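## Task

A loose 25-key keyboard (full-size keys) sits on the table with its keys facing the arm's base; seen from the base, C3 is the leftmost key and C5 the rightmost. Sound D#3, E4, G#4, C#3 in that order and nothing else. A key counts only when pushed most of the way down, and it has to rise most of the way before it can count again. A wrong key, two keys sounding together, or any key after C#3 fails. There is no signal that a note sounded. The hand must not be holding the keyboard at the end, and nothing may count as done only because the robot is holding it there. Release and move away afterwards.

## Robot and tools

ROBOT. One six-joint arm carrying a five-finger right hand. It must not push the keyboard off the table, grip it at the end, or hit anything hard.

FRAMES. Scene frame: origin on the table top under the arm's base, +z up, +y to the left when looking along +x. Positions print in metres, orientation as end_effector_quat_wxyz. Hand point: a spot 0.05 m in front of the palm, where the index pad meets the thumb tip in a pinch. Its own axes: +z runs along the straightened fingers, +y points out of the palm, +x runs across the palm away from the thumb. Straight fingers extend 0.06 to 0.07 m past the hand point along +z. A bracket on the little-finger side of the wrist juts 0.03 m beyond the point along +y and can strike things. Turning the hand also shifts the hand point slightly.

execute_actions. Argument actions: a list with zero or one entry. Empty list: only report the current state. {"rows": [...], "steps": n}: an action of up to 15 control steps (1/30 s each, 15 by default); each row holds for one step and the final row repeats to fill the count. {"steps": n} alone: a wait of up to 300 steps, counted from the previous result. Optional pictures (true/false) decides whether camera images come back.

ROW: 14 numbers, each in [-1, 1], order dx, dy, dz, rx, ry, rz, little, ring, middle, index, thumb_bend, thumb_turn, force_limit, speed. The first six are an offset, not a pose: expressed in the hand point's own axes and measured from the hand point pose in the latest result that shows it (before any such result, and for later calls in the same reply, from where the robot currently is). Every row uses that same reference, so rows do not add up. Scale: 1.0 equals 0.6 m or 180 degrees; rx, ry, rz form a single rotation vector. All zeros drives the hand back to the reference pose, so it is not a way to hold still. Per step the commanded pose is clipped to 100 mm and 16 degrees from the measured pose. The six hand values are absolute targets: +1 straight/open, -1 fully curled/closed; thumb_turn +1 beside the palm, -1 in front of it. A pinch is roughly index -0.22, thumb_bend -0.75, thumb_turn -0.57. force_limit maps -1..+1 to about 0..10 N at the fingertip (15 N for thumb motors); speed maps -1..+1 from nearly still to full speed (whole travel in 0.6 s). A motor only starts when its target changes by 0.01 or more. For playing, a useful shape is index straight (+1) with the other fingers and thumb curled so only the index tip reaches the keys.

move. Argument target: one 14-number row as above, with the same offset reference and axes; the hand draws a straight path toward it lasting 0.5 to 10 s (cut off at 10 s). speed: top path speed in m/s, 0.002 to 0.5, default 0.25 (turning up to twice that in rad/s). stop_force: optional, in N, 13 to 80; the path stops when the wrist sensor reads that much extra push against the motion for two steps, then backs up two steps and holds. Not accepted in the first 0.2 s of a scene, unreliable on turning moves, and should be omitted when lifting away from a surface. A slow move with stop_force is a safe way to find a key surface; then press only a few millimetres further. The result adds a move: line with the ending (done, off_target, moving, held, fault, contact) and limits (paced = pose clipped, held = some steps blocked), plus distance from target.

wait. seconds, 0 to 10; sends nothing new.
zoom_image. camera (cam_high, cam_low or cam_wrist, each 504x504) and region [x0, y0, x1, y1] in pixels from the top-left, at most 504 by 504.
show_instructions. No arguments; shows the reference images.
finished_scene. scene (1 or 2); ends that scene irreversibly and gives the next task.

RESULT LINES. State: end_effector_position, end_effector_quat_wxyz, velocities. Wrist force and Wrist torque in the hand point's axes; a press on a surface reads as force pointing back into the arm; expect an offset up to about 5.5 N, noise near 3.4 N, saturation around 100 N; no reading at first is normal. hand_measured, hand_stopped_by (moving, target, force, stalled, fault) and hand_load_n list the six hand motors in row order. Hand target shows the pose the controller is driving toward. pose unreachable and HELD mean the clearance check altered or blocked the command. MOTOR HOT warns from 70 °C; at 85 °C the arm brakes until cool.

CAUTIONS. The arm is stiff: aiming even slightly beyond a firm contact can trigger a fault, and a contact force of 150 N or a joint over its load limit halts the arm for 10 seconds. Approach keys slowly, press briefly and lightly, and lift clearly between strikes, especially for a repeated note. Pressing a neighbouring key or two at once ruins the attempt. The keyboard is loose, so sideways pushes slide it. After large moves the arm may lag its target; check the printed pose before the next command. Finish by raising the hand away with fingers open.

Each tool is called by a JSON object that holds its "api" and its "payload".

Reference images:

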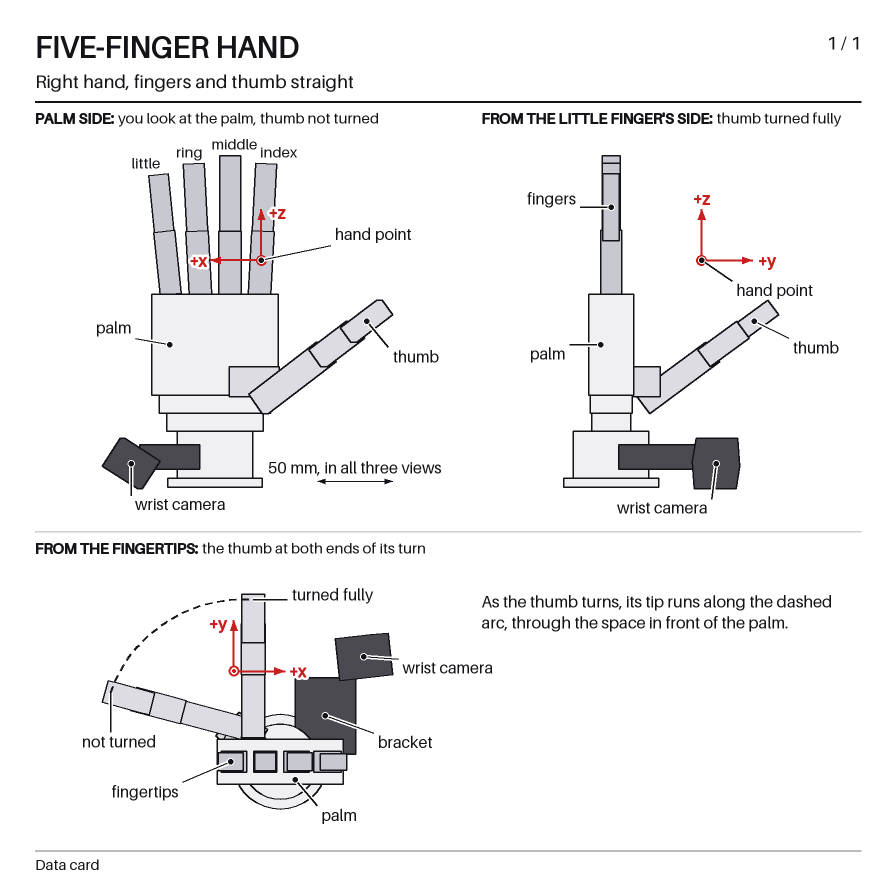

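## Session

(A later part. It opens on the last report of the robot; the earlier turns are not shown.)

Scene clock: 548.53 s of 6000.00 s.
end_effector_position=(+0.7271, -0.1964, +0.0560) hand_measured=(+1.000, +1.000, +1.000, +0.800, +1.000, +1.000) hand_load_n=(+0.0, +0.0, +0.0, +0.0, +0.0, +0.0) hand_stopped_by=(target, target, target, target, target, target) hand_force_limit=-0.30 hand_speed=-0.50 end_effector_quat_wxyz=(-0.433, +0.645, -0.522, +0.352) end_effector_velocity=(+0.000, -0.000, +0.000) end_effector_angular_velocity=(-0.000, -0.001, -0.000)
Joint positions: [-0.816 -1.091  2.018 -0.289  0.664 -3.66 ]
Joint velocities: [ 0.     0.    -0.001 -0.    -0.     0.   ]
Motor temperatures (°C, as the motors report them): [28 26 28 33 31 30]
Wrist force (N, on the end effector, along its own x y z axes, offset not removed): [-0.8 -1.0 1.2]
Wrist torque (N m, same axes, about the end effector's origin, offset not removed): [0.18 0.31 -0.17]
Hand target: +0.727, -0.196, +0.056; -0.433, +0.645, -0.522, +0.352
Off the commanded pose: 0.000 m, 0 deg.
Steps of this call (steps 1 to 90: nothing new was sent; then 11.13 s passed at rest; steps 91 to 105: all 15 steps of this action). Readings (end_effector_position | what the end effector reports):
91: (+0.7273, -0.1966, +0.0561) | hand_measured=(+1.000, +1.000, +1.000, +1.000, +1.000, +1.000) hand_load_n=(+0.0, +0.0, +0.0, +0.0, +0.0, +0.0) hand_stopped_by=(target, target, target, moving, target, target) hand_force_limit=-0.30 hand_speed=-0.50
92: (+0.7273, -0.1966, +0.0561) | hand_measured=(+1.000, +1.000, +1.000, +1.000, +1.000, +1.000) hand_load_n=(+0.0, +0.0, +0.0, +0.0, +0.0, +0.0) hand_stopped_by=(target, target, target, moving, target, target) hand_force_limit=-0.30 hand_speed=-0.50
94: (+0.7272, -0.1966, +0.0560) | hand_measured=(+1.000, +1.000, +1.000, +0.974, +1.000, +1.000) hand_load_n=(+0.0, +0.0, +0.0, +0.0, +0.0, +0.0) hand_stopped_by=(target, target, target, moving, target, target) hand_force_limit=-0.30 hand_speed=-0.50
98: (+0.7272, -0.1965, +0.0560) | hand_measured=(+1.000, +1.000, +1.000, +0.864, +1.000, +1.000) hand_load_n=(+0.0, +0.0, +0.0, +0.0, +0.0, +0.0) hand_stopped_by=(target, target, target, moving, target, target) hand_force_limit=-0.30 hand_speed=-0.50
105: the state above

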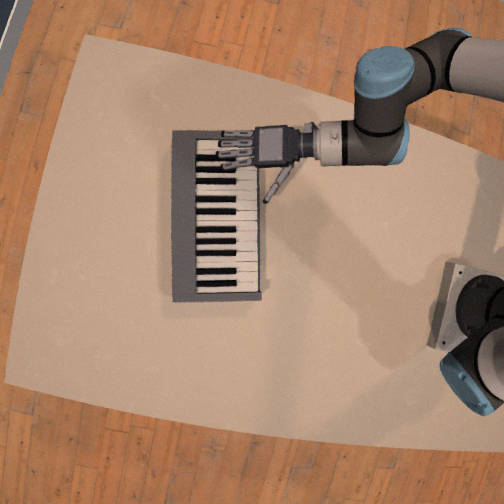

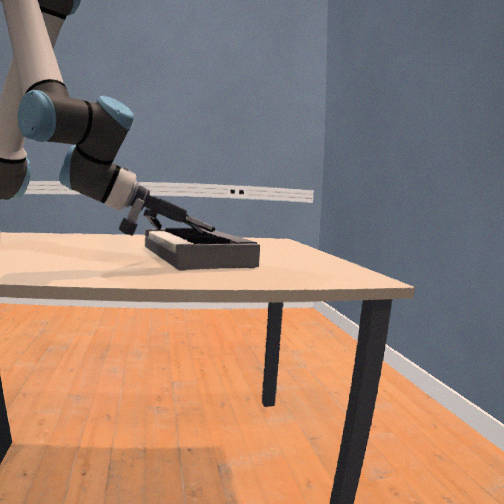

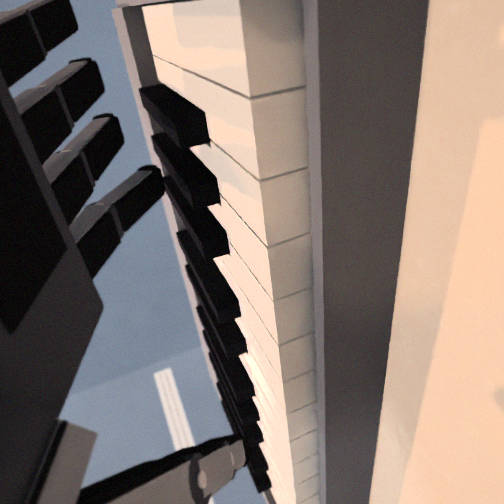

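{"api": "execute_actions", "payload": {"actions": [{"rows": [[-0.002, 0, 0, 0, 0, 0, 1, 1, 1, 0.35, 1, 1, -0.3, -0.8]], "steps": 15}], "pictures": false}}

{"api": "execute_actions", "payload": {"actions": [{"steps": 10}], "pictures": false}}

{"api": "execute_actions", "payload": {"actions": [{"steps": 18}]}}

{"api": "zoom_image", "payload": {"camera": "cam_wrist", "region": [60, 0, 300, 280]}}

{"api": "zoom_image", "payload": {"camera": "cam_high", "region": [180, 120, 300, 210]}}

Scene clock: 566.80 s of 6000.00 s.
end_effector_position=(+0.7268, -0.1953, +0.0560) hand_measured=(+1.000, +1.000, +1.000, +0.668, +1.000, +1.000) hand_load_n=(+0.0, +0.0, +0.0, +1.5, +0.0, +0.0) hand_stopped_by=(target, target, target, moving, target, target) hand_force_limit=-0.30 hand_speed=-0.80 end_effector_quat_wxyz=(-0.433, +0.645, -0.522, +0.352) end_effector_velocity=(-0.000, -0.000, +0.000) end_effector_angular_velocity=(-0.000, +0.000, -0.000)
Joint positions: [-0.815 -1.092  2.02  -0.29   0.665 -3.659]
Joint velocities: [-0. -0.  0.  0.  0. -0.]
Motor temperatures (°C, as the motors report them): [28 26 28 33 31 30]
Wrist force (N, on the end effector, along its own x y z axes, offset not removed): [-0.7 -2.8 3.7]
Wrist torque (N m, same axes, about the end effector's origin, offset not removed): [0.00 0.24 -0.23]
Hand target: +0.727, -0.195, +0.056; -0.433, +0.645, -0.522, +0.352
Off the commanded pose: 0.000 m, 0 deg.
Steps of this call (steps 1 to 90: nothing new was sent; then 14.77 s passed at rest; steps 91 to 105: all 15 steps of this action). Readings (end_effector_position | what the end effector reports):
91: (+0.7271, -0.1964, +0.0560) | hand_measured=(+1.000, +1.000, +1.000, +0.800, +1.000, +1.000) hand_load_n=(+0.0, +0.0, +0.0, +0.0, +0.0, +0.0) hand_stopped_by=(target, target, target, moving, target, target) hand_force_limit=-0.30 hand_speed=-0.80
92: (+0.7270, -0.1964, +0.0560) | hand_measured=(+1.000, +1.000, +1.000, +0.800, +1.000, +1.000) hand_load_n=(+0.0, +0.0, +0.0, +0.0, +0.0, +0.0) hand_stopped_by=(target, target, target, moving, target, target) hand_force_limit=-0.30 hand_speed=-0.80
94: (+0.7269, -0.1960, +0.0561) | hand_measured=(+1.000, +1.000, +1.000, +0.790, +1.000, +1.000) hand_load_n=(+0.0, +0.0, +0.0, +0.0, +0.0, +0.0) hand_stopped_by=(target, target, target, moving, target, target) hand_force_limit=-0.30 hand_speed=-0.80
98: (+0.7268, -0.1956, +0.0560) | hand_measured=(+1.000, +1.000, +1.000, +0.746, +1.000, +1.000) hand_load_n=(+0.0, +0.0, +0.0, +0.0, +0.0, +0.0) hand_stopped_by=(target, target, target, moving, target, target) hand_force_limit=-0.30 hand_speed=-0.80
105: the state above

Scene clock: 567.13 s of 6000.00 s.
end_effector_position=(+0.7268, -0.1953, +0.0560) hand_measured=(+1.000, +1.000, +1.000, +0.570, +1.000, +1.000) hand_load_n=(+0.0, +0.0, +0.0, +6.0, +0.0, +0.0) hand_stopped_by=(target, target, target, force, target, target) hand_force_limit=-0.30 hand_speed=-0.80 end_effector_quat_wxyz=(-0.433, +0.645, -0.522, +0.352) end_effector_velocity=(+0.000, -0.000, +0.000) end_effector_angular_velocity=(-0.000, -0.001, -0.000)
Joint positions: [-0.815 -1.092  2.02  -0.29   0.665 -3.659]
Joint velocities: [-0.    -0.    -0.001 -0.    -0.     0.   ]
Motor temperatures (°C, as the motors report them): [28 26 28 33 31 30]
Wrist force (N, on the end effector, along its own x y z axes, offset not removed): [-2.4 -5.6 0.0]
Wrist torque (N m, same axes, about the end effector's origin, offset not removed): [0.92 0.57 -0.26]
Hand target: +0.727, -0.195, +0.056; -0.433, +0.645, -0.522, +0.352
Off the commanded pose: 0.000 m, 0 deg.
Steps of this call (steps 1 to 10: nothing new was sent). Readings (end_effector_position | what the end effector reports):
1: (+0.7268, -0.1953, +0.0560) | hand_measured=(+1.000, +1.000, +1.000, +0.656, +1.000, +1.000) hand_load_n=(+0.0, +0.0, +0.0, +1.5, +0.0, +0.0) hand_stopped_by=(target, target, target, moving, target, target) hand_force_limit=-0.30 hand_speed=-0.80
2: (+0.7268, -0.1953, +0.0560) | hand_measured=(+1.000, +1.000, +1.000, +0.646, +1.000, +1.000) hand_load_n=(+0.0, +0.0, +0.0, +1.5, +0.0, +0.0) hand_stopped_by=(target, target, target, moving, target, target) hand_force_limit=-0.30 hand_speed=-0.80
4: (+0.7268, -0.1953, +0.0560) | hand_measured=(+1.000, +1.000, +1.000, +0.624, +1.000, +1.000) hand_load_n=(+0.0, +0.0, +0.0, +1.5, +0.0, +0.0) hand_stopped_by=(target, target, target, moving, target, target) hand_force_limit=-0.30 hand_speed=-0.80
8: (+0.7268, -0.1953, +0.0560) | hand_measured=(+1.000, +1.000, +1.000, +0.580, +1.000, +1.000) hand_load_n=(+0.0, +0.0, +0.0, +3.0, +0.0, +0.0) hand_stopped_by=(target, target, target, moving, target, target) hand_force_limit=-0.30 hand_speed=-0.80
10: the state above

Scene clock: 567.73 s of 6000.00 s.
end_effector_position=(+0.7268, -0.1953, +0.0560) hand_measured=(+1.000, +1.000, +1.000, +0.570, +1.000, +1.000) hand_load_n=(+0.0, +0.0, +0.0, +6.0, +0.0, +0.0) hand_stopped_by=(target, target, target, force, target, target) hand_force_limit=-0.30 hand_speed=-0.80 end_effector_quat_wxyz=(-0.433, +0.645, -0.522, +0.352) end_effector_velocity=(-0.000, -0.001, +0.000) end_effector_angular_velocity=(-0.000, -0.000, -0.001)
Joint positions: [-0.815 -1.092  2.02  -0.29   0.665 -3.659]
Joint velocities: [-0.001 -0.    -0.     0.    -0.     0.   ]
Motor temperatures (°C, as the motors report them): [28 26 28 33 31 30]
Wrist force (N, on the end effector, along its own x y z axes, offset not removed): [0.9 -7.4 1.0]
Wrist torque (N m, same axes, about the end effector's origin, offset not removed): [0.48 0.10 -0.11]
Hand target: +0.727, -0.195, +0.056; -0.433, +0.645, -0.522, +0.352
Off the commanded pose: 0.000 m, 0 deg.
Steps of this call (steps 1 to 18: nothing new was sent). Readings (end_effector_position | what the end effector reports):
1: (+0.7268, -0.1953, +0.0560) | hand_measured=(+1.000, +1.000, +1.000, +0.570, +1.000, +1.000) hand_load_n=(+0.0, +0.0, +0.0, +6.0, +0.0, +0.0) hand_stopped_by=(target, target, target, force, target, target) hand_force_limit=-0.30 hand_speed=-0.80
2: (+0.7268, -0.1953, +0.0560) | hand_measured=(+1.000, +1.000, +1.000, +0.570, +1.000, +1.000) hand_load_n=(+0.0, +0.0, +0.0, +6.0, +0.0, +0.0) hand_stopped_by=(target, target, target, force, target, target) hand_force_limit=-0.30 hand_speed=-0.80
4: (+0.7268, -0.1953, +0.0560) | hand_measured=(+1.000, +1.000, +1.000, +0.570, +1.000, +1.000) hand_load_n=(+0.0, +0.0, +0.0, +6.0, +0.0, +0.0) hand_stopped_by=(target, target, target, force, target, target) hand_force_limit=-0.30 hand_speed=-0.80
8: (+0.7268, -0.1953, +0.0560) | hand_measured=(+1.000, +1.000, +1.000, +0.570, +1.000, +1.000) hand_load_n=(+0.0, +0.0, +0.0, +6.0, +0.0, +0.0) hand_stopped_by=(target, target, target, force, target, target) hand_force_limit=-0.30 hand_speed=-0.80
18: the state above

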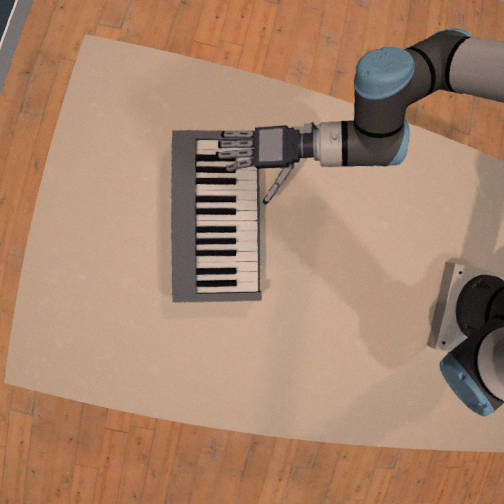

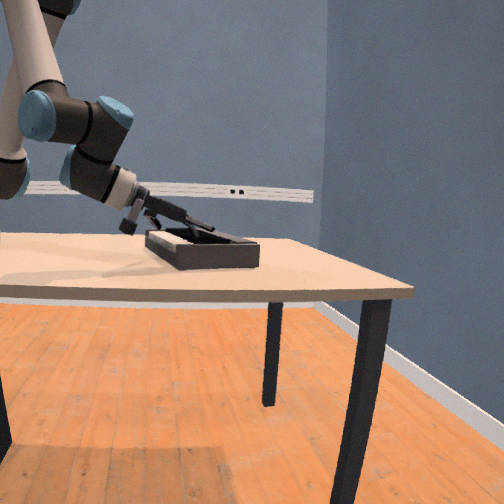

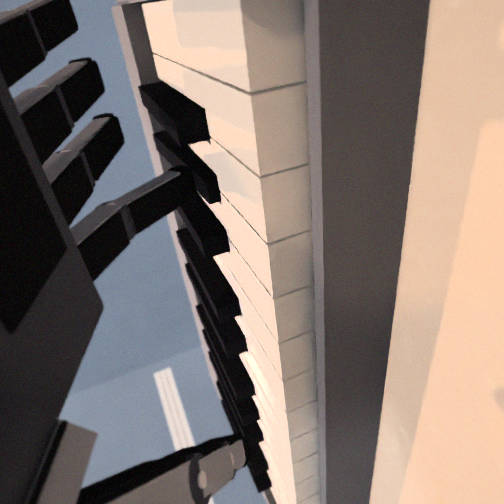

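Region (60, 0, 300, 280) of cam_wrist's 504x504 image, scaled by 1.800, with more detail than that image has; it fills the left 432 columns of this view, and the rest is white.

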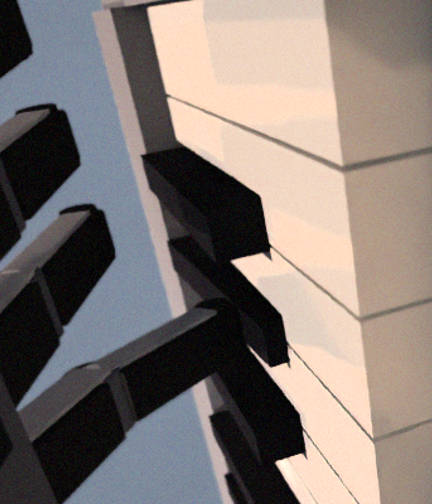

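Region (180, 120, 300, 210) of cam_high's 504x504 image, scaled by 4.200, with more detail than that image has; it fills the top 378 rows of this view, and the rest is white.

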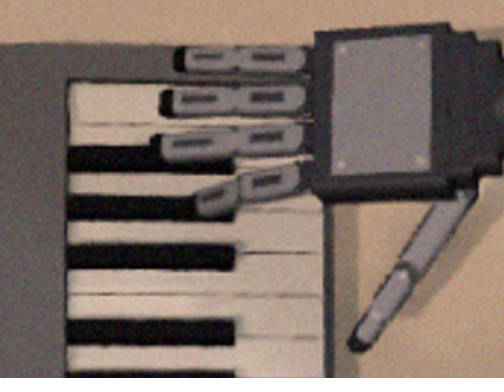

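{"api": "execute_actions", "payload": {"actions": [{"rows": [[0, 0, 0, 0, 0, 0, 1, 1, 1, 1, 1, 1, -0.3, -0.2]], "steps": 13}], "pictures": false}}

{"api": "move", "payload": {"target": [-0.431, 0.0025, -0.0062, 0, 0, 0, 1, 1, 1, 1, 1, 1, -0.3, -0.2], "speed": 0.15}}

{"api": "execute_actions", "payload": {"actions": [{"rows": [[0, 0, 0, 0, 0, 0, 1, 1, 1, 0.8, 1, 1, -0.3, -0.5]], "steps": 12}]}}

{"api": "zoom_image", "payload": {"camera": "cam_high", "region": [180, 230, 300, 320]}}

{"api": "zoom_image", "payload": {"camera": "cam_wrist", "region": [60, 0, 300, 280]}}

Scene clock: 605.80 s of 6000.00 s.
end_effector_position=(+0.7268, -0.1952, +0.0560) hand_measured=(+1.000, +1.000, +1.000, +0.998, +1.000, +1.000) hand_load_n=(+0.0, +0.0, +0.0, +0.0, +0.0, +0.0) hand_stopped_by=(target, target, target, moving, target, target) hand_force_limit=-0.30 hand_speed=-0.20 end_effector_quat_wxyz=(-0.433, +0.645, -0.522, +0.352) end_effector_velocity=(-0.000, +0.000, -0.000) end_effector_angular_velocity=(+0.001, +0.001, -0.000)
Joint positions: [-0.815 -1.092  2.02  -0.29   0.665 -3.659]
Joint velocities: [-0.     0.     0.001  0.    -0.     0.   ]
Motor temperatures (°C, as the motors report them): [28 26 28 33 31 30]
Wrist force (N, on the end effector, along its own x y z axes, offset not removed): [-0.1 -0.3 0.7]
Wrist torque (N m, same axes, about the end effector's origin, offset not removed): [0.24 0.11 -0.11]
Hand target: +0.727, -0.195, +0.056; -0.433, +0.645, -0.522, +0.352
Off the commanded pose: 0.000 m, 0 deg.
Steps of this call (steps 1 to 90: nothing new was sent; then 34.63 s passed at rest; steps 91 to 103: all 13 steps of this action). Readings (end_effector_position | what the end effector reports):
91: (+0.7268, -0.1953, +0.0560) | hand_measured=(+1.000, +1.000, +1.000, +0.570, +1.000, +1.000) hand_load_n=(+0.0, +0.0, +0.0, +6.0, +0.0, +0.0) hand_stopped_by=(target, target, target, moving, target, target) hand_force_limit=-0.30 hand_speed=-0.20
92: (+0.7268, -0.1953, +0.0560) | hand_measured=(+1.000, +1.000, +1.000, +0.570, +1.000, +1.000) hand_load_n=(+0.0, +0.0, +0.0, +6.0, +0.0, +0.0) hand_stopped_by=(target, target, target, moving, target, target) hand_force_limit=-0.30 hand_speed=-0.20
94: (+0.7268, -0.1952, +0.0560) | hand_measured=(+1.000, +1.000, +1.000, +0.610, +1.000, +1.000) hand_load_n=(+0.0, +0.0, +0.0, +0.5, +0.0, +0.0) hand_stopped_by=(target, target, target, moving, target, target) hand_force_limit=-0.30 hand_speed=-0.20
98: (+0.7268, -0.1952, +0.0560) | hand_measured=(+1.000, +1.000, +1.000, +0.788, +1.000, +1.000) hand_load_n=(+0.0, +0.0, +0.0, +0.0, +0.0, +0.0) hand_stopped_by=(target, target, target, moving, target, target) hand_force_limit=-0.30 hand_speed=-0.20
103: the state above

Scene clock: 608.33 s of 6000.00 s.
end_effector_position=(+0.6694, +0.0568, +0.0557) hand_measured=(+1.000, +1.000, +1.000, +1.000, +1.000, +1.000) hand_load_n=(+0.0, +0.0, +0.0, +0.0, +0.0, +0.0) hand_stopped_by=(target, target, target, target, target, target) hand_force_limit=-0.30 hand_speed=-0.20 end_effector_quat_wxyz=(-0.433, +0.645, -0.522, +0.352) end_effector_velocity=(-0.001, +0.002, -0.000) end_effector_angular_velocity=(-0.000, +0.001, -0.001)
Joint positions: [-0.46  -1.282  2.302 -0.559  0.97  -3.406]
Joint velocities: [ 0.005 -0.001  0.002 -0.002  0.005  0.002]
Motor temperatures (°C, as the motors report them): [28 26 28 33 31 30]
Wrist force (N, on the end effector, along its own x y z axes, offset not removed): [0.1 -2.6 0.4]
Wrist torque (N m, same axes, about the end effector's origin, offset not removed): [-0.11 0.11 -0.19]
Hand target: +0.669, +0.057, +0.056; -0.433, +0.645, -0.522, +0.352
Off the commanded pose: 0.000 m, 0 deg.
move: done

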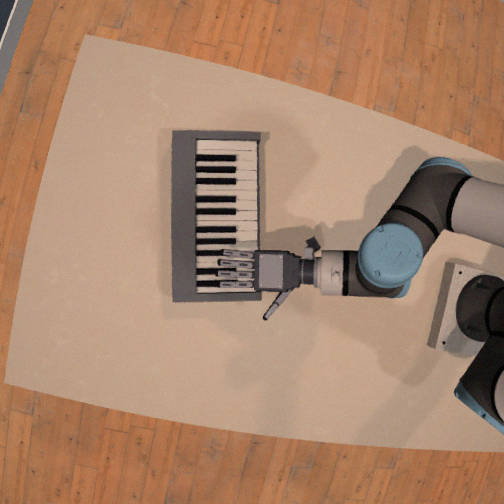

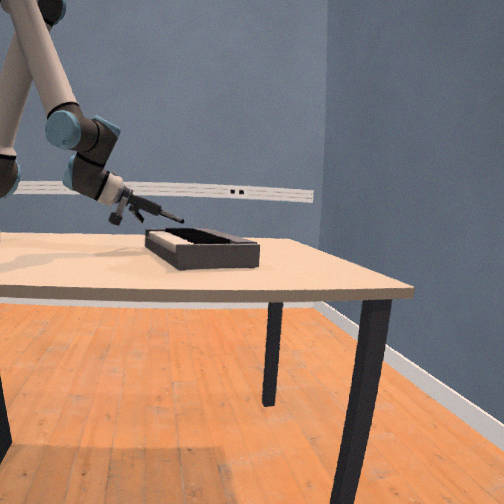

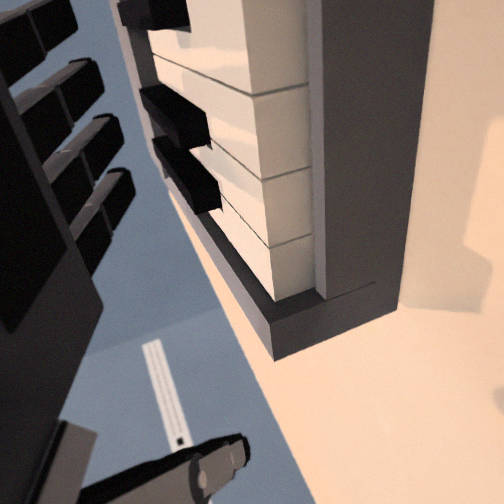

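Scene clock: 608.73 s of 6000.00 s.
end_effector_position=(+0.6694, +0.0568, +0.0557) hand_measured=(+1.000, +1.000, +1.000, +0.800, +1.000, +1.000) hand_load_n=(+0.0, +0.0, +0.0, +0.0, +0.0, +0.0) hand_stopped_by=(target, target, target, moving, target, target) hand_force_limit=-0.30 hand_speed=-0.50 end_effector_quat_wxyz=(-0.433, +0.645, -0.522, +0.352) end_effector_velocity=(+0.001, -0.000, +0.001) end_effector_angular_velocity=(-0.001, -0.001, +0.000)
Joint positions: [-0.46  -1.282  2.302 -0.559  0.97  -3.405]
Joint velocities: [ 0.    -0.001 -0.001 -0.     0.     0.   ]
Motor temperatures (°C, as the motors report them): [28 26 28 33 31 30]
Wrist force (N, on the end effector, along its own x y z axes, offset not removed): [-0.2 -1.3 -0.6]
Wrist torque (N m, same axes, about the end effector's origin, offset not removed): [0.14 0.15 -0.15]
Hand target: +0.669, +0.057, +0.056; -0.433, +0.645, -0.522, +0.352
Off the commanded pose: 0.000 m, 0 deg.
Steps of this call (steps 1 to 12: all 12 steps of this action). Readings (end_effector_position | what the end effector reports):
1: (+0.6694, +0.0568, +0.0557) | hand_measured=(+1.000, +1.000, +1.000, +1.000, +1.000, +1.000) hand_load_n=(+0.0, +0.0, +0.0, +0.0, +0.0, +0.0) hand_stopped_by=(target, target, target, moving, target, target) hand_force_limit=-0.30 hand_speed=-0.50
2: (+0.6694, +0.0568, +0.0557) | hand_measured=(+1.000, +1.000, +1.000, +1.000, +1.000, +1.000) hand_load_n=(+0.0, +0.0, +0.0, +0.0, +0.0, +0.0) hand_stopped_by=(target, target, target, moving, target, target) hand_force_limit=-0.30 hand_speed=-0.50
4: (+0.6694, +0.0568, +0.0557) | hand_measured=(+1.000, +1.000, +1.000, +0.974, +1.000, +1.000) hand_load_n=(+0.0, +0.0, +0.0, +0.0, +0.0, +0.0) hand_stopped_by=(target, target, target, moving, target, target) hand_force_limit=-0.30 hand_speed=-0.50
8: (+0.6694, +0.0568, +0.0557) | hand_measured=(+1.000, +1.000, +1.000, +0.864, +1.000, +1.000) hand_load_n=(+0.0, +0.0, +0.0, +0.0, +0.0, +0.0) hand_stopped_by=(target, target, target, moving, target, target) hand_force_limit=-0.30 hand_speed=-0.50
12: the state above

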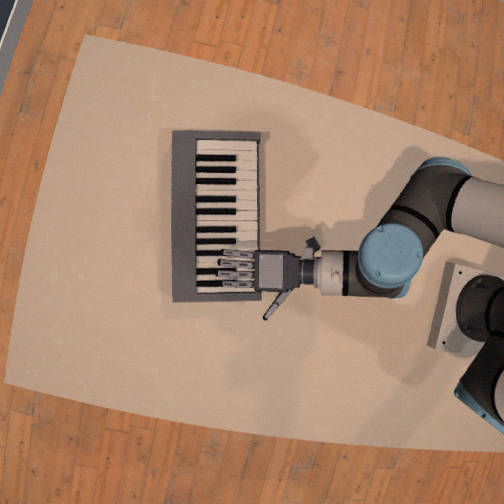

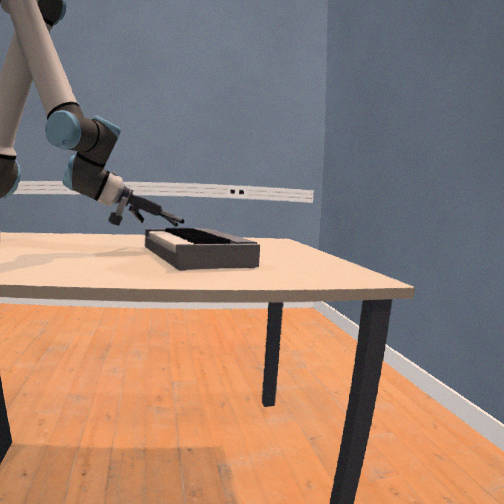

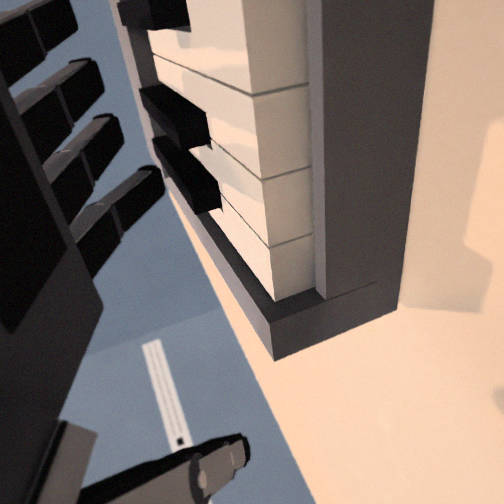

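Region (180, 230, 300, 320) of cam_high's 504x504 image, scaled by 4.200, with more detail than that image has; it fills the top 378 rows of this view, and the rest is white.

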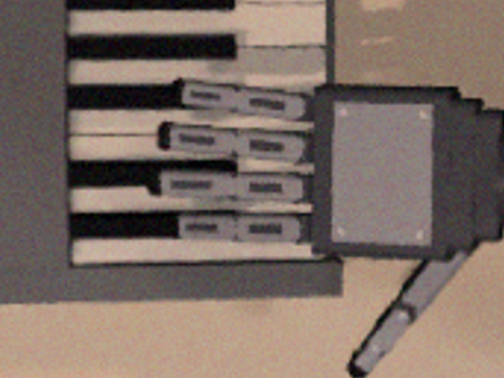

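Region (60, 0, 300, 280) of cam_wrist's 504x504 image, scaled by 1.800, with more detail than that image has; it fills the left 432 columns of this view, and the rest is white.

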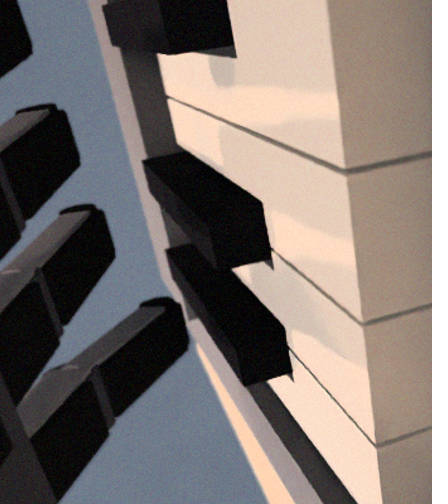

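{"api": "execute_actions", "payload": {"actions": [{"rows": [[-0.0025, 0, 0, 0, 0, 0, 1, 1, 1, 0.35, 1, 1, -0.3, -0.8]], "steps": 15}], "pictures": false}}

{"api": "execute_actions", "payload": {"actions": [{"steps": 10}], "pictures": false}}

{"api": "execute_actions", "payload": {"actions": [{"steps": 12}]}}

{"api": "zoom_image", "payload": {"camera": "cam_wrist", "region": [60, 0, 300, 280]}}

{"api": "zoom_image", "payload": {"camera": "cam_high", "region": [180, 230, 300, 320]}}

Scene clock: 626.67 s of 6000.00 s.
end_effector_position=(+0.6691, +0.0582, +0.0557) hand_measured=(+1.000, +1.000, +1.000, +0.668, +1.000, +1.000) hand_load_n=(+0.0, +0.0, +0.0, +1.5, +0.0, +0.0) hand_stopped_by=(target, target, target, moving, target, target) hand_force_limit=-0.30 hand_speed=-0.80 end_effector_quat_wxyz=(-0.433, +0.645, -0.522, +0.352) end_effector_velocity=(+0.000, +0.001, +0.000) end_effector_angular_velocity=(-0.000, -0.000, +0.001)
Joint positions: [-0.457 -1.282  2.303 -0.561  0.973 -3.404]
Joint velocities: [ 0.001 -0.    -0.    -0.     0.001  0.   ]
Motor temperatures (°C, as the motors report them): [28 26 28 33 31 30]
Wrist force (N, on the end effector, along its own x y z axes, offset not removed): [0.3 -0.7 1.8]
Wrist torque (N m, same axes, about the end effector's origin, offset not removed): [0.39 0.07 -0.07]
Hand target: +0.669, +0.058, +0.056; -0.433, +0.645, -0.522, +0.352
Off the commanded pose: 0.000 m, 0 deg.
Steps of this call (steps 1 to 90: nothing new was sent; then 14.43 s passed at rest; steps 91 to 105: all 15 steps of this action). Readings (end_effector_position | what the end effector reports):
91: (+0.6694, +0.0568, +0.0557) | hand_measured=(+1.000, +1.000, +1.000, +0.800, +1.000, +1.000) hand_load_n=(+0.0, +0.0, +0.0, +0.0, +0.0, +0.0) hand_stopped_by=(target, target, target, moving, target, target) hand_force_limit=-0.30 hand_speed=-0.80
92: (+0.6694, +0.0569, +0.0557) | hand_measured=(+1.000, +1.000, +1.000, +0.800, +1.000, +1.000) hand_load_n=(+0.0, +0.0, +0.0, +0.0, +0.0, +0.0) hand_stopped_by=(target, target, target, moving, target, target) hand_force_limit=-0.30 hand_speed=-0.80
94: (+0.6694, +0.0574, +0.0557) | hand_measured=(+1.000, +1.000, +1.000, +0.790, +1.000, +1.000) hand_load_n=(+0.0, +0.0, +0.0, +0.0, +0.0, +0.0) hand_stopped_by=(target, target, target, moving, target, target) hand_force_limit=-0.30 hand_speed=-0.80
98: (+0.6692, +0.0579, +0.0557) | hand_measured=(+1.000, +1.000, +1.000, +0.746, +1.000, +1.000) hand_load_n=(+0.0, +0.0, +0.0, +0.0, +0.0, +0.0) hand_stopped_by=(target, target, target, moving, target, target) hand_force_limit=-0.30 hand_speed=-0.80
105: the state above

Scene clock: 627.00 s of 6000.00 s.
end_effector_position=(+0.6691, +0.0583, +0.0557) hand_measured=(+1.000, +1.000, +1.000, +0.580, +1.000, +1.000) hand_load_n=(+0.0, +0.0, +0.0, +5.0, +0.0, +0.0) hand_stopped_by=(target, target, target, force, target, target) hand_force_limit=-0.30 hand_speed=-0.80 end_effector_quat_wxyz=(-0.433, +0.645, -0.522, +0.352) end_effector_velocity=(+0.001, +0.000, +0.001) end_effector_angular_velocity=(-0.001, -0.002, +0.001)
Joint positions: [-0.457 -1.282  2.303 -0.561  0.973 -3.404]
Joint velocities: [ 0.001 -0.001 -0.001 -0.    -0.    -0.   ]
Motor temperatures (°C, as the motors report them): [28 26 28 33 31 30]
Wrist force (N, on the end effector, along its own x y z axes, offset not removed): [1.0 -5.4 1.1]
Wrist torque (N m, same axes, about the end effector's origin, offset not removed): [0.59 -0.05 -0.14]
Hand target: +0.669, +0.058, +0.056; -0.433, +0.645, -0.522, +0.352
Off the commanded pose: 0.000 m, 0 deg.
Steps of this call (steps 1 to 10: nothing new was sent). Readings (end_effector_position | what the end effector reports):
1: (+0.6691, +0.0582, +0.0557) | hand_measured=(+1.000, +1.000, +1.000, +0.656, +1.000, +1.000) hand_load_n=(+0.0, +0.0, +0.0, +1.5, +0.0, +0.0) hand_stopped_by=(target, target, target, moving, target, target) hand_force_limit=-0.30 hand_speed=-0.80
2: (+0.6691, +0.0582, +0.0557) | hand_measured=(+1.000, +1.000, +1.000, +0.646, +1.000, +1.000) hand_load_n=(+0.0, +0.0, +0.0, +1.5, +0.0, +0.0) hand_stopped_by=(target, target, target, moving, target, target) hand_force_limit=-0.30 hand_speed=-0.80
4: (+0.6691, +0.0583, +0.0557) | hand_measured=(+1.000, +1.000, +1.000, +0.624, +1.000, +1.000) hand_load_n=(+0.0, +0.0, +0.0, +1.5, +0.0, +0.0) hand_stopped_by=(target, target, target, moving, target, target) hand_force_limit=-0.30 hand_speed=-0.80
8: (+0.6691, +0.0583, +0.0557) | hand_measured=(+1.000, +1.000, +1.000, +0.580, +1.000, +1.000) hand_load_n=(+0.0, +0.0, +0.0, +5.0, +0.0, +0.0) hand_stopped_by=(target, target, target, force, target, target) hand_force_limit=-0.30 hand_speed=-0.80
10: the state above

Scene clock: 627.40 s of 6000.00 s.
end_effector_position=(+0.6691, +0.0583, +0.0557) hand_measured=(+1.000, +1.000, +1.000, +0.580, +1.000, +1.000) hand_load_n=(+0.0, +0.0, +0.0, +5.0, +0.0, +0.0) hand_stopped_by=(target, target, target, force, target, target) hand_force_limit=-0.30 hand_speed=-0.80 end_effector_quat_wxyz=(-0.433, +0.645, -0.522, +0.352) end_effector_velocity=(-0.000, -0.001, -0.000) end_effector_angular_velocity=(+0.001, +0.001, -0.001)
Joint positions: [-0.457 -1.282  2.303 -0.561  0.973 -3.404]
Joint velocities: [-0.001  0.     0.    -0.     0.     0.   ]
Motor temperatures (°C, as the motors report them): [28 26 28 33 31 30]
Wrist force (N, on the end effector, along its own x y z axes, offset not removed): [0.0 -8.0 0.5]
Wrist torque (N m, same axes, about the end effector's origin, offset not removed): [0.10 0.19 -0.11]
Hand target: +0.669, +0.058, +0.056; -0.433, +0.645, -0.522, +0.352
Off the commanded pose: 0.000 m, 0 deg.
Steps of this call (steps 1 to 12: nothing new was sent). Readings (end_effector_position | what the end effector reports):
1: (+0.6691, +0.0583, +0.0557) | hand_measured=(+1.000, +1.000, +1.000, +0.580, +1.000, +1.000) hand_load_n=(+0.0, +0.0, +0.0, +5.0, +0.0, +0.0) hand_stopped_by=(target, target, target, force, target, target) hand_force_limit=-0.30 hand_speed=-0.80
2: (+0.6691, +0.0583, +0.0557) | hand_measured=(+1.000, +1.000, +1.000, +0.580, +1.000, +1.000) hand_load_n=(+0.0, +0.0, +0.0, +5.0, +0.0, +0.0) hand_stopped_by=(target, target, target, force, target, target) hand_force_limit=-0.30 hand_speed=-0.80
4: (+0.6691, +0.0583, +0.0557) | hand_measured=(+1.000, +1.000, +1.000, +0.580, +1.000, +1.000) hand_load_n=(+0.0, +0.0, +0.0, +5.0, +0.0, +0.0) hand_stopped_by=(target, target, target, force, target, target) hand_force_limit=-0.30 hand_speed=-0.80
8: (+0.6691, +0.0583, +0.0557) | hand_measured=(+1.000, +1.000, +1.000, +0.580, +1.000, +1.000) hand_load_n=(+0.0, +0.0, +0.0, +5.0, +0.0, +0.0) hand_stopped_by=(target, target, target, force, target, target) hand_force_limit=-0.30 hand_speed=-0.80
12: the state above

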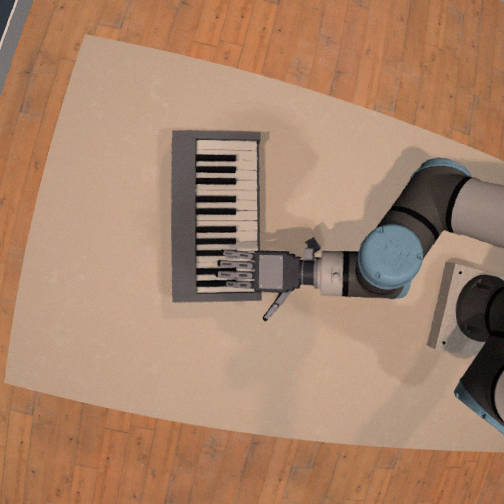

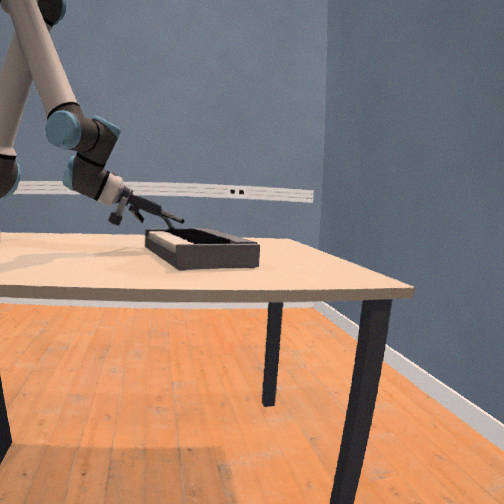

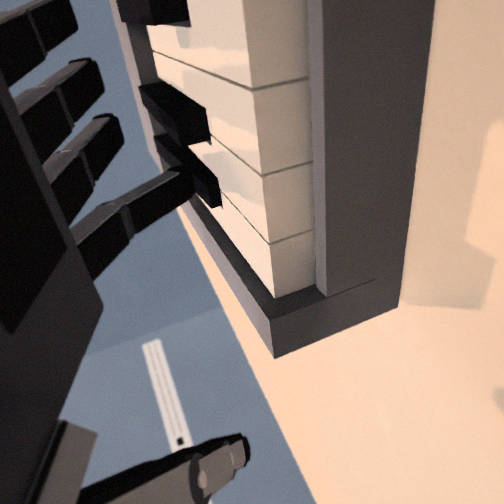

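Region (60, 0, 300, 280) of cam_wrist's 504x504 image, scaled by 1.800, with more detail than that image has; it fills the left 432 columns of this view, and the rest is white.

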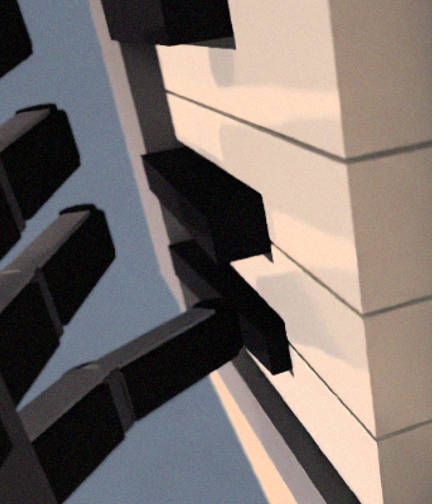

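Region (180, 230, 300, 320) of cam_high's 504x504 image, scaled by 4.200, with more detail than that image has; it fills the top 378 rows of this view, and the rest is white.

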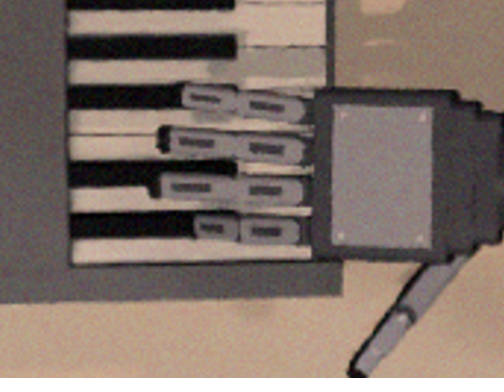

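{"api": "execute_actions", "payload": {"actions": [{"rows": [[0, 0, 0, 0, 0, 0, 1, 1, 1, 1, 1, 1, -0.3, -0.2]], "steps": 13}], "pictures": false}}

{"api": "move", "payload": {"target": [0, -0.092, -0.217, 0, 0, 0, 1, 1, 1, 1, 1, 1, -0.3, -0.2], "speed": 0.15}}

Scene clock: 636.10 s of 6000.00 s.
end_effector_position=(+0.6691, +0.0583, +0.0557) hand_measured=(+1.000, +1.000, +1.000, +0.998, +1.000, +1.000) hand_load_n=(+0.0, +0.0, +0.0, +0.0, +0.0, +0.0) hand_stopped_by=(target, target, target, moving, target, target) hand_force_limit=-0.30 hand_speed=-0.20 end_effector_quat_wxyz=(-0.433, +0.645, -0.522, +0.352) end_effector_velocity=(+0.000, -0.001, +0.000) end_effector_angular_velocity=(-0.001, -0.000, -0.000)
Joint positions: [-0.457 -1.282  2.303 -0.561  0.973 -3.404]
Joint velocities: [-0.001  0.    -0.     0.     0.    -0.001]
Motor temperatures (°C, as the motors report them): [28 26 28 33 31 30]
Wrist force (N, on the end effector, along its own x y z axes, offset not removed): [0.6 -0.4 2.1]
Wrist torque (N m, same axes, about the end effector's origin, offset not removed): [0.22 0.02 -0.05]
Hand target: +0.669, +0.058, +0.056; -0.433, +0.645, -0.522, +0.352
Off the commanded pose: 0.000 m, 0 deg.
Steps of this call (steps 1 to 90: nothing new was sent; then 5.27 s passed at rest; steps 91 to 103: all 13 steps of this action). Readings (end_effector_position | what the end effector reports):
91: (+0.6691, +0.0583, +0.0557) | hand_measured=(+1.000, +1.000, +1.000, +0.580, +1.000, +1.000) hand_load_n=(+0.0, +0.0, +0.0, +5.0, +0.0, +0.0) hand_stopped_by=(target, target, target, moving, target, target) hand_force_limit=-0.30 hand_speed=-0.20
92: (+0.6691, +0.0583, +0.0557) | hand_measured=(+1.000, +1.000, +1.000, +0.580, +1.000, +1.000) hand_load_n=(+0.0, +0.0, +0.0, +5.0, +0.0, +0.0) hand_stopped_by=(target, target, target, moving, target, target) hand_force_limit=-0.30 hand_speed=-0.20
94: (+0.6691, +0.0583, +0.0557) | hand_measured=(+1.000, +1.000, +1.000, +0.620, +1.000, +1.000) hand_load_n=(+0.0, +0.0, +0.0, +0.5, +0.0, +0.0) hand_stopped_by=(target, target, target, moving, target, target) hand_force_limit=-0.30 hand_speed=-0.20
98: (+0.6691, +0.0583, +0.0557) | hand_measured=(+1.000, +1.000, +1.000, +0.798, +1.000, +1.000) hand_load_n=(+0.0, +0.0, +0.0, +0.0, +0.0, +0.0) hand_stopped_by=(target, target, target, moving, target, target) hand_force_limit=-0.30 hand_speed=-0.20
103: the state above

Scene clock: 637.90 s of 6000.00 s.
end_effector_position=(+0.5715, +0.0377, +0.1558) hand_measured=(+1.000, +1.000, +1.000, +1.000, +1.000, +1.000) hand_load_n=(+0.0, +0.0, +0.0, +0.0, +0.0, +0.0) hand_stopped_by=(target, target, target, target, target, target) hand_force_limit=-0.30 hand_speed=-0.20 end_effector_quat_wxyz=(-0.433, +0.645, -0.522, +0.352) end_effector_velocity=(-0.002, -0.001, +0.001) end_effector_angular_velocity=(+0.000, +0.001, -0.000)
Joint positions: [-0.645 -1.598  2.417 -0.286  0.807 -3.519]
Joint velocities: [-0.006 -0.005  0.001  0.008 -0.005 -0.005]
Motor temperatures (°C, as the motors report them): [28 26 28 33 31 30]
Wrist force (N, on the end effector, along its own x y z axes, offset not removed): [-0.8 -1.0 1.6]
Wrist torque (N m, same axes, about the end effector's origin, offset not removed): [0.12 0.17 -0.18]
Hand target: +0.571, +0.038, +0.156; -0.433, +0.645, -0.522, +0.352
Off the commanded pose: 0.000 m, 0 deg.
move: done

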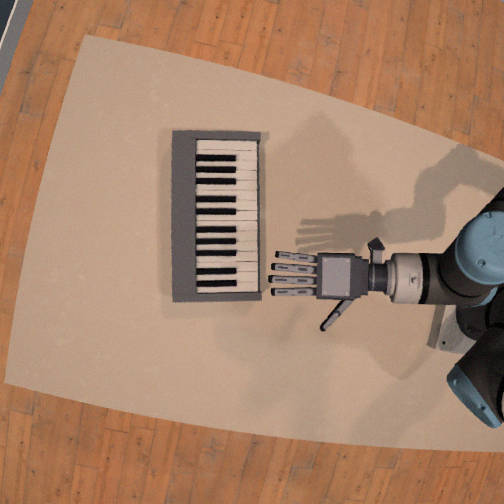

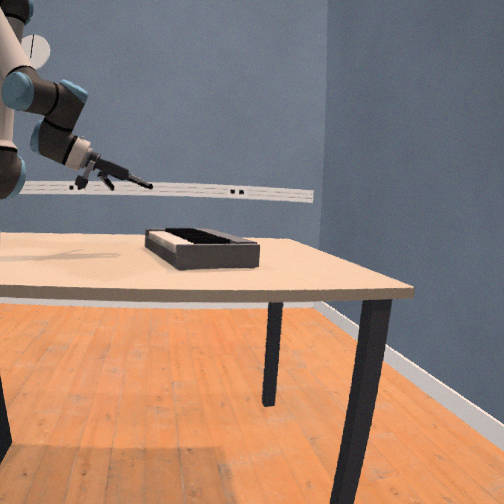

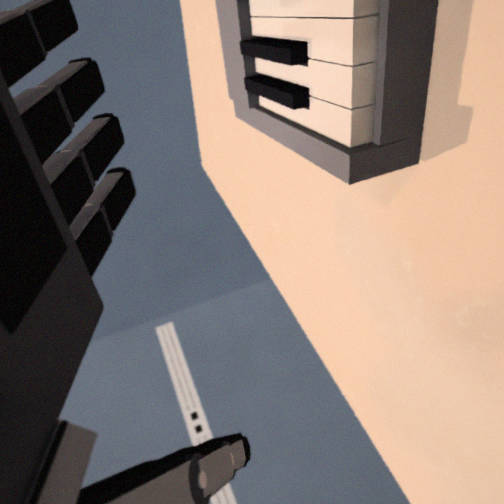

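All four notes have been pressed in order and the hand is clear of the keyboard, so I'm ending scene 1.

{"api": "finished_scene", "payload": {"scene": 1}}

The scene is finished: the task was done.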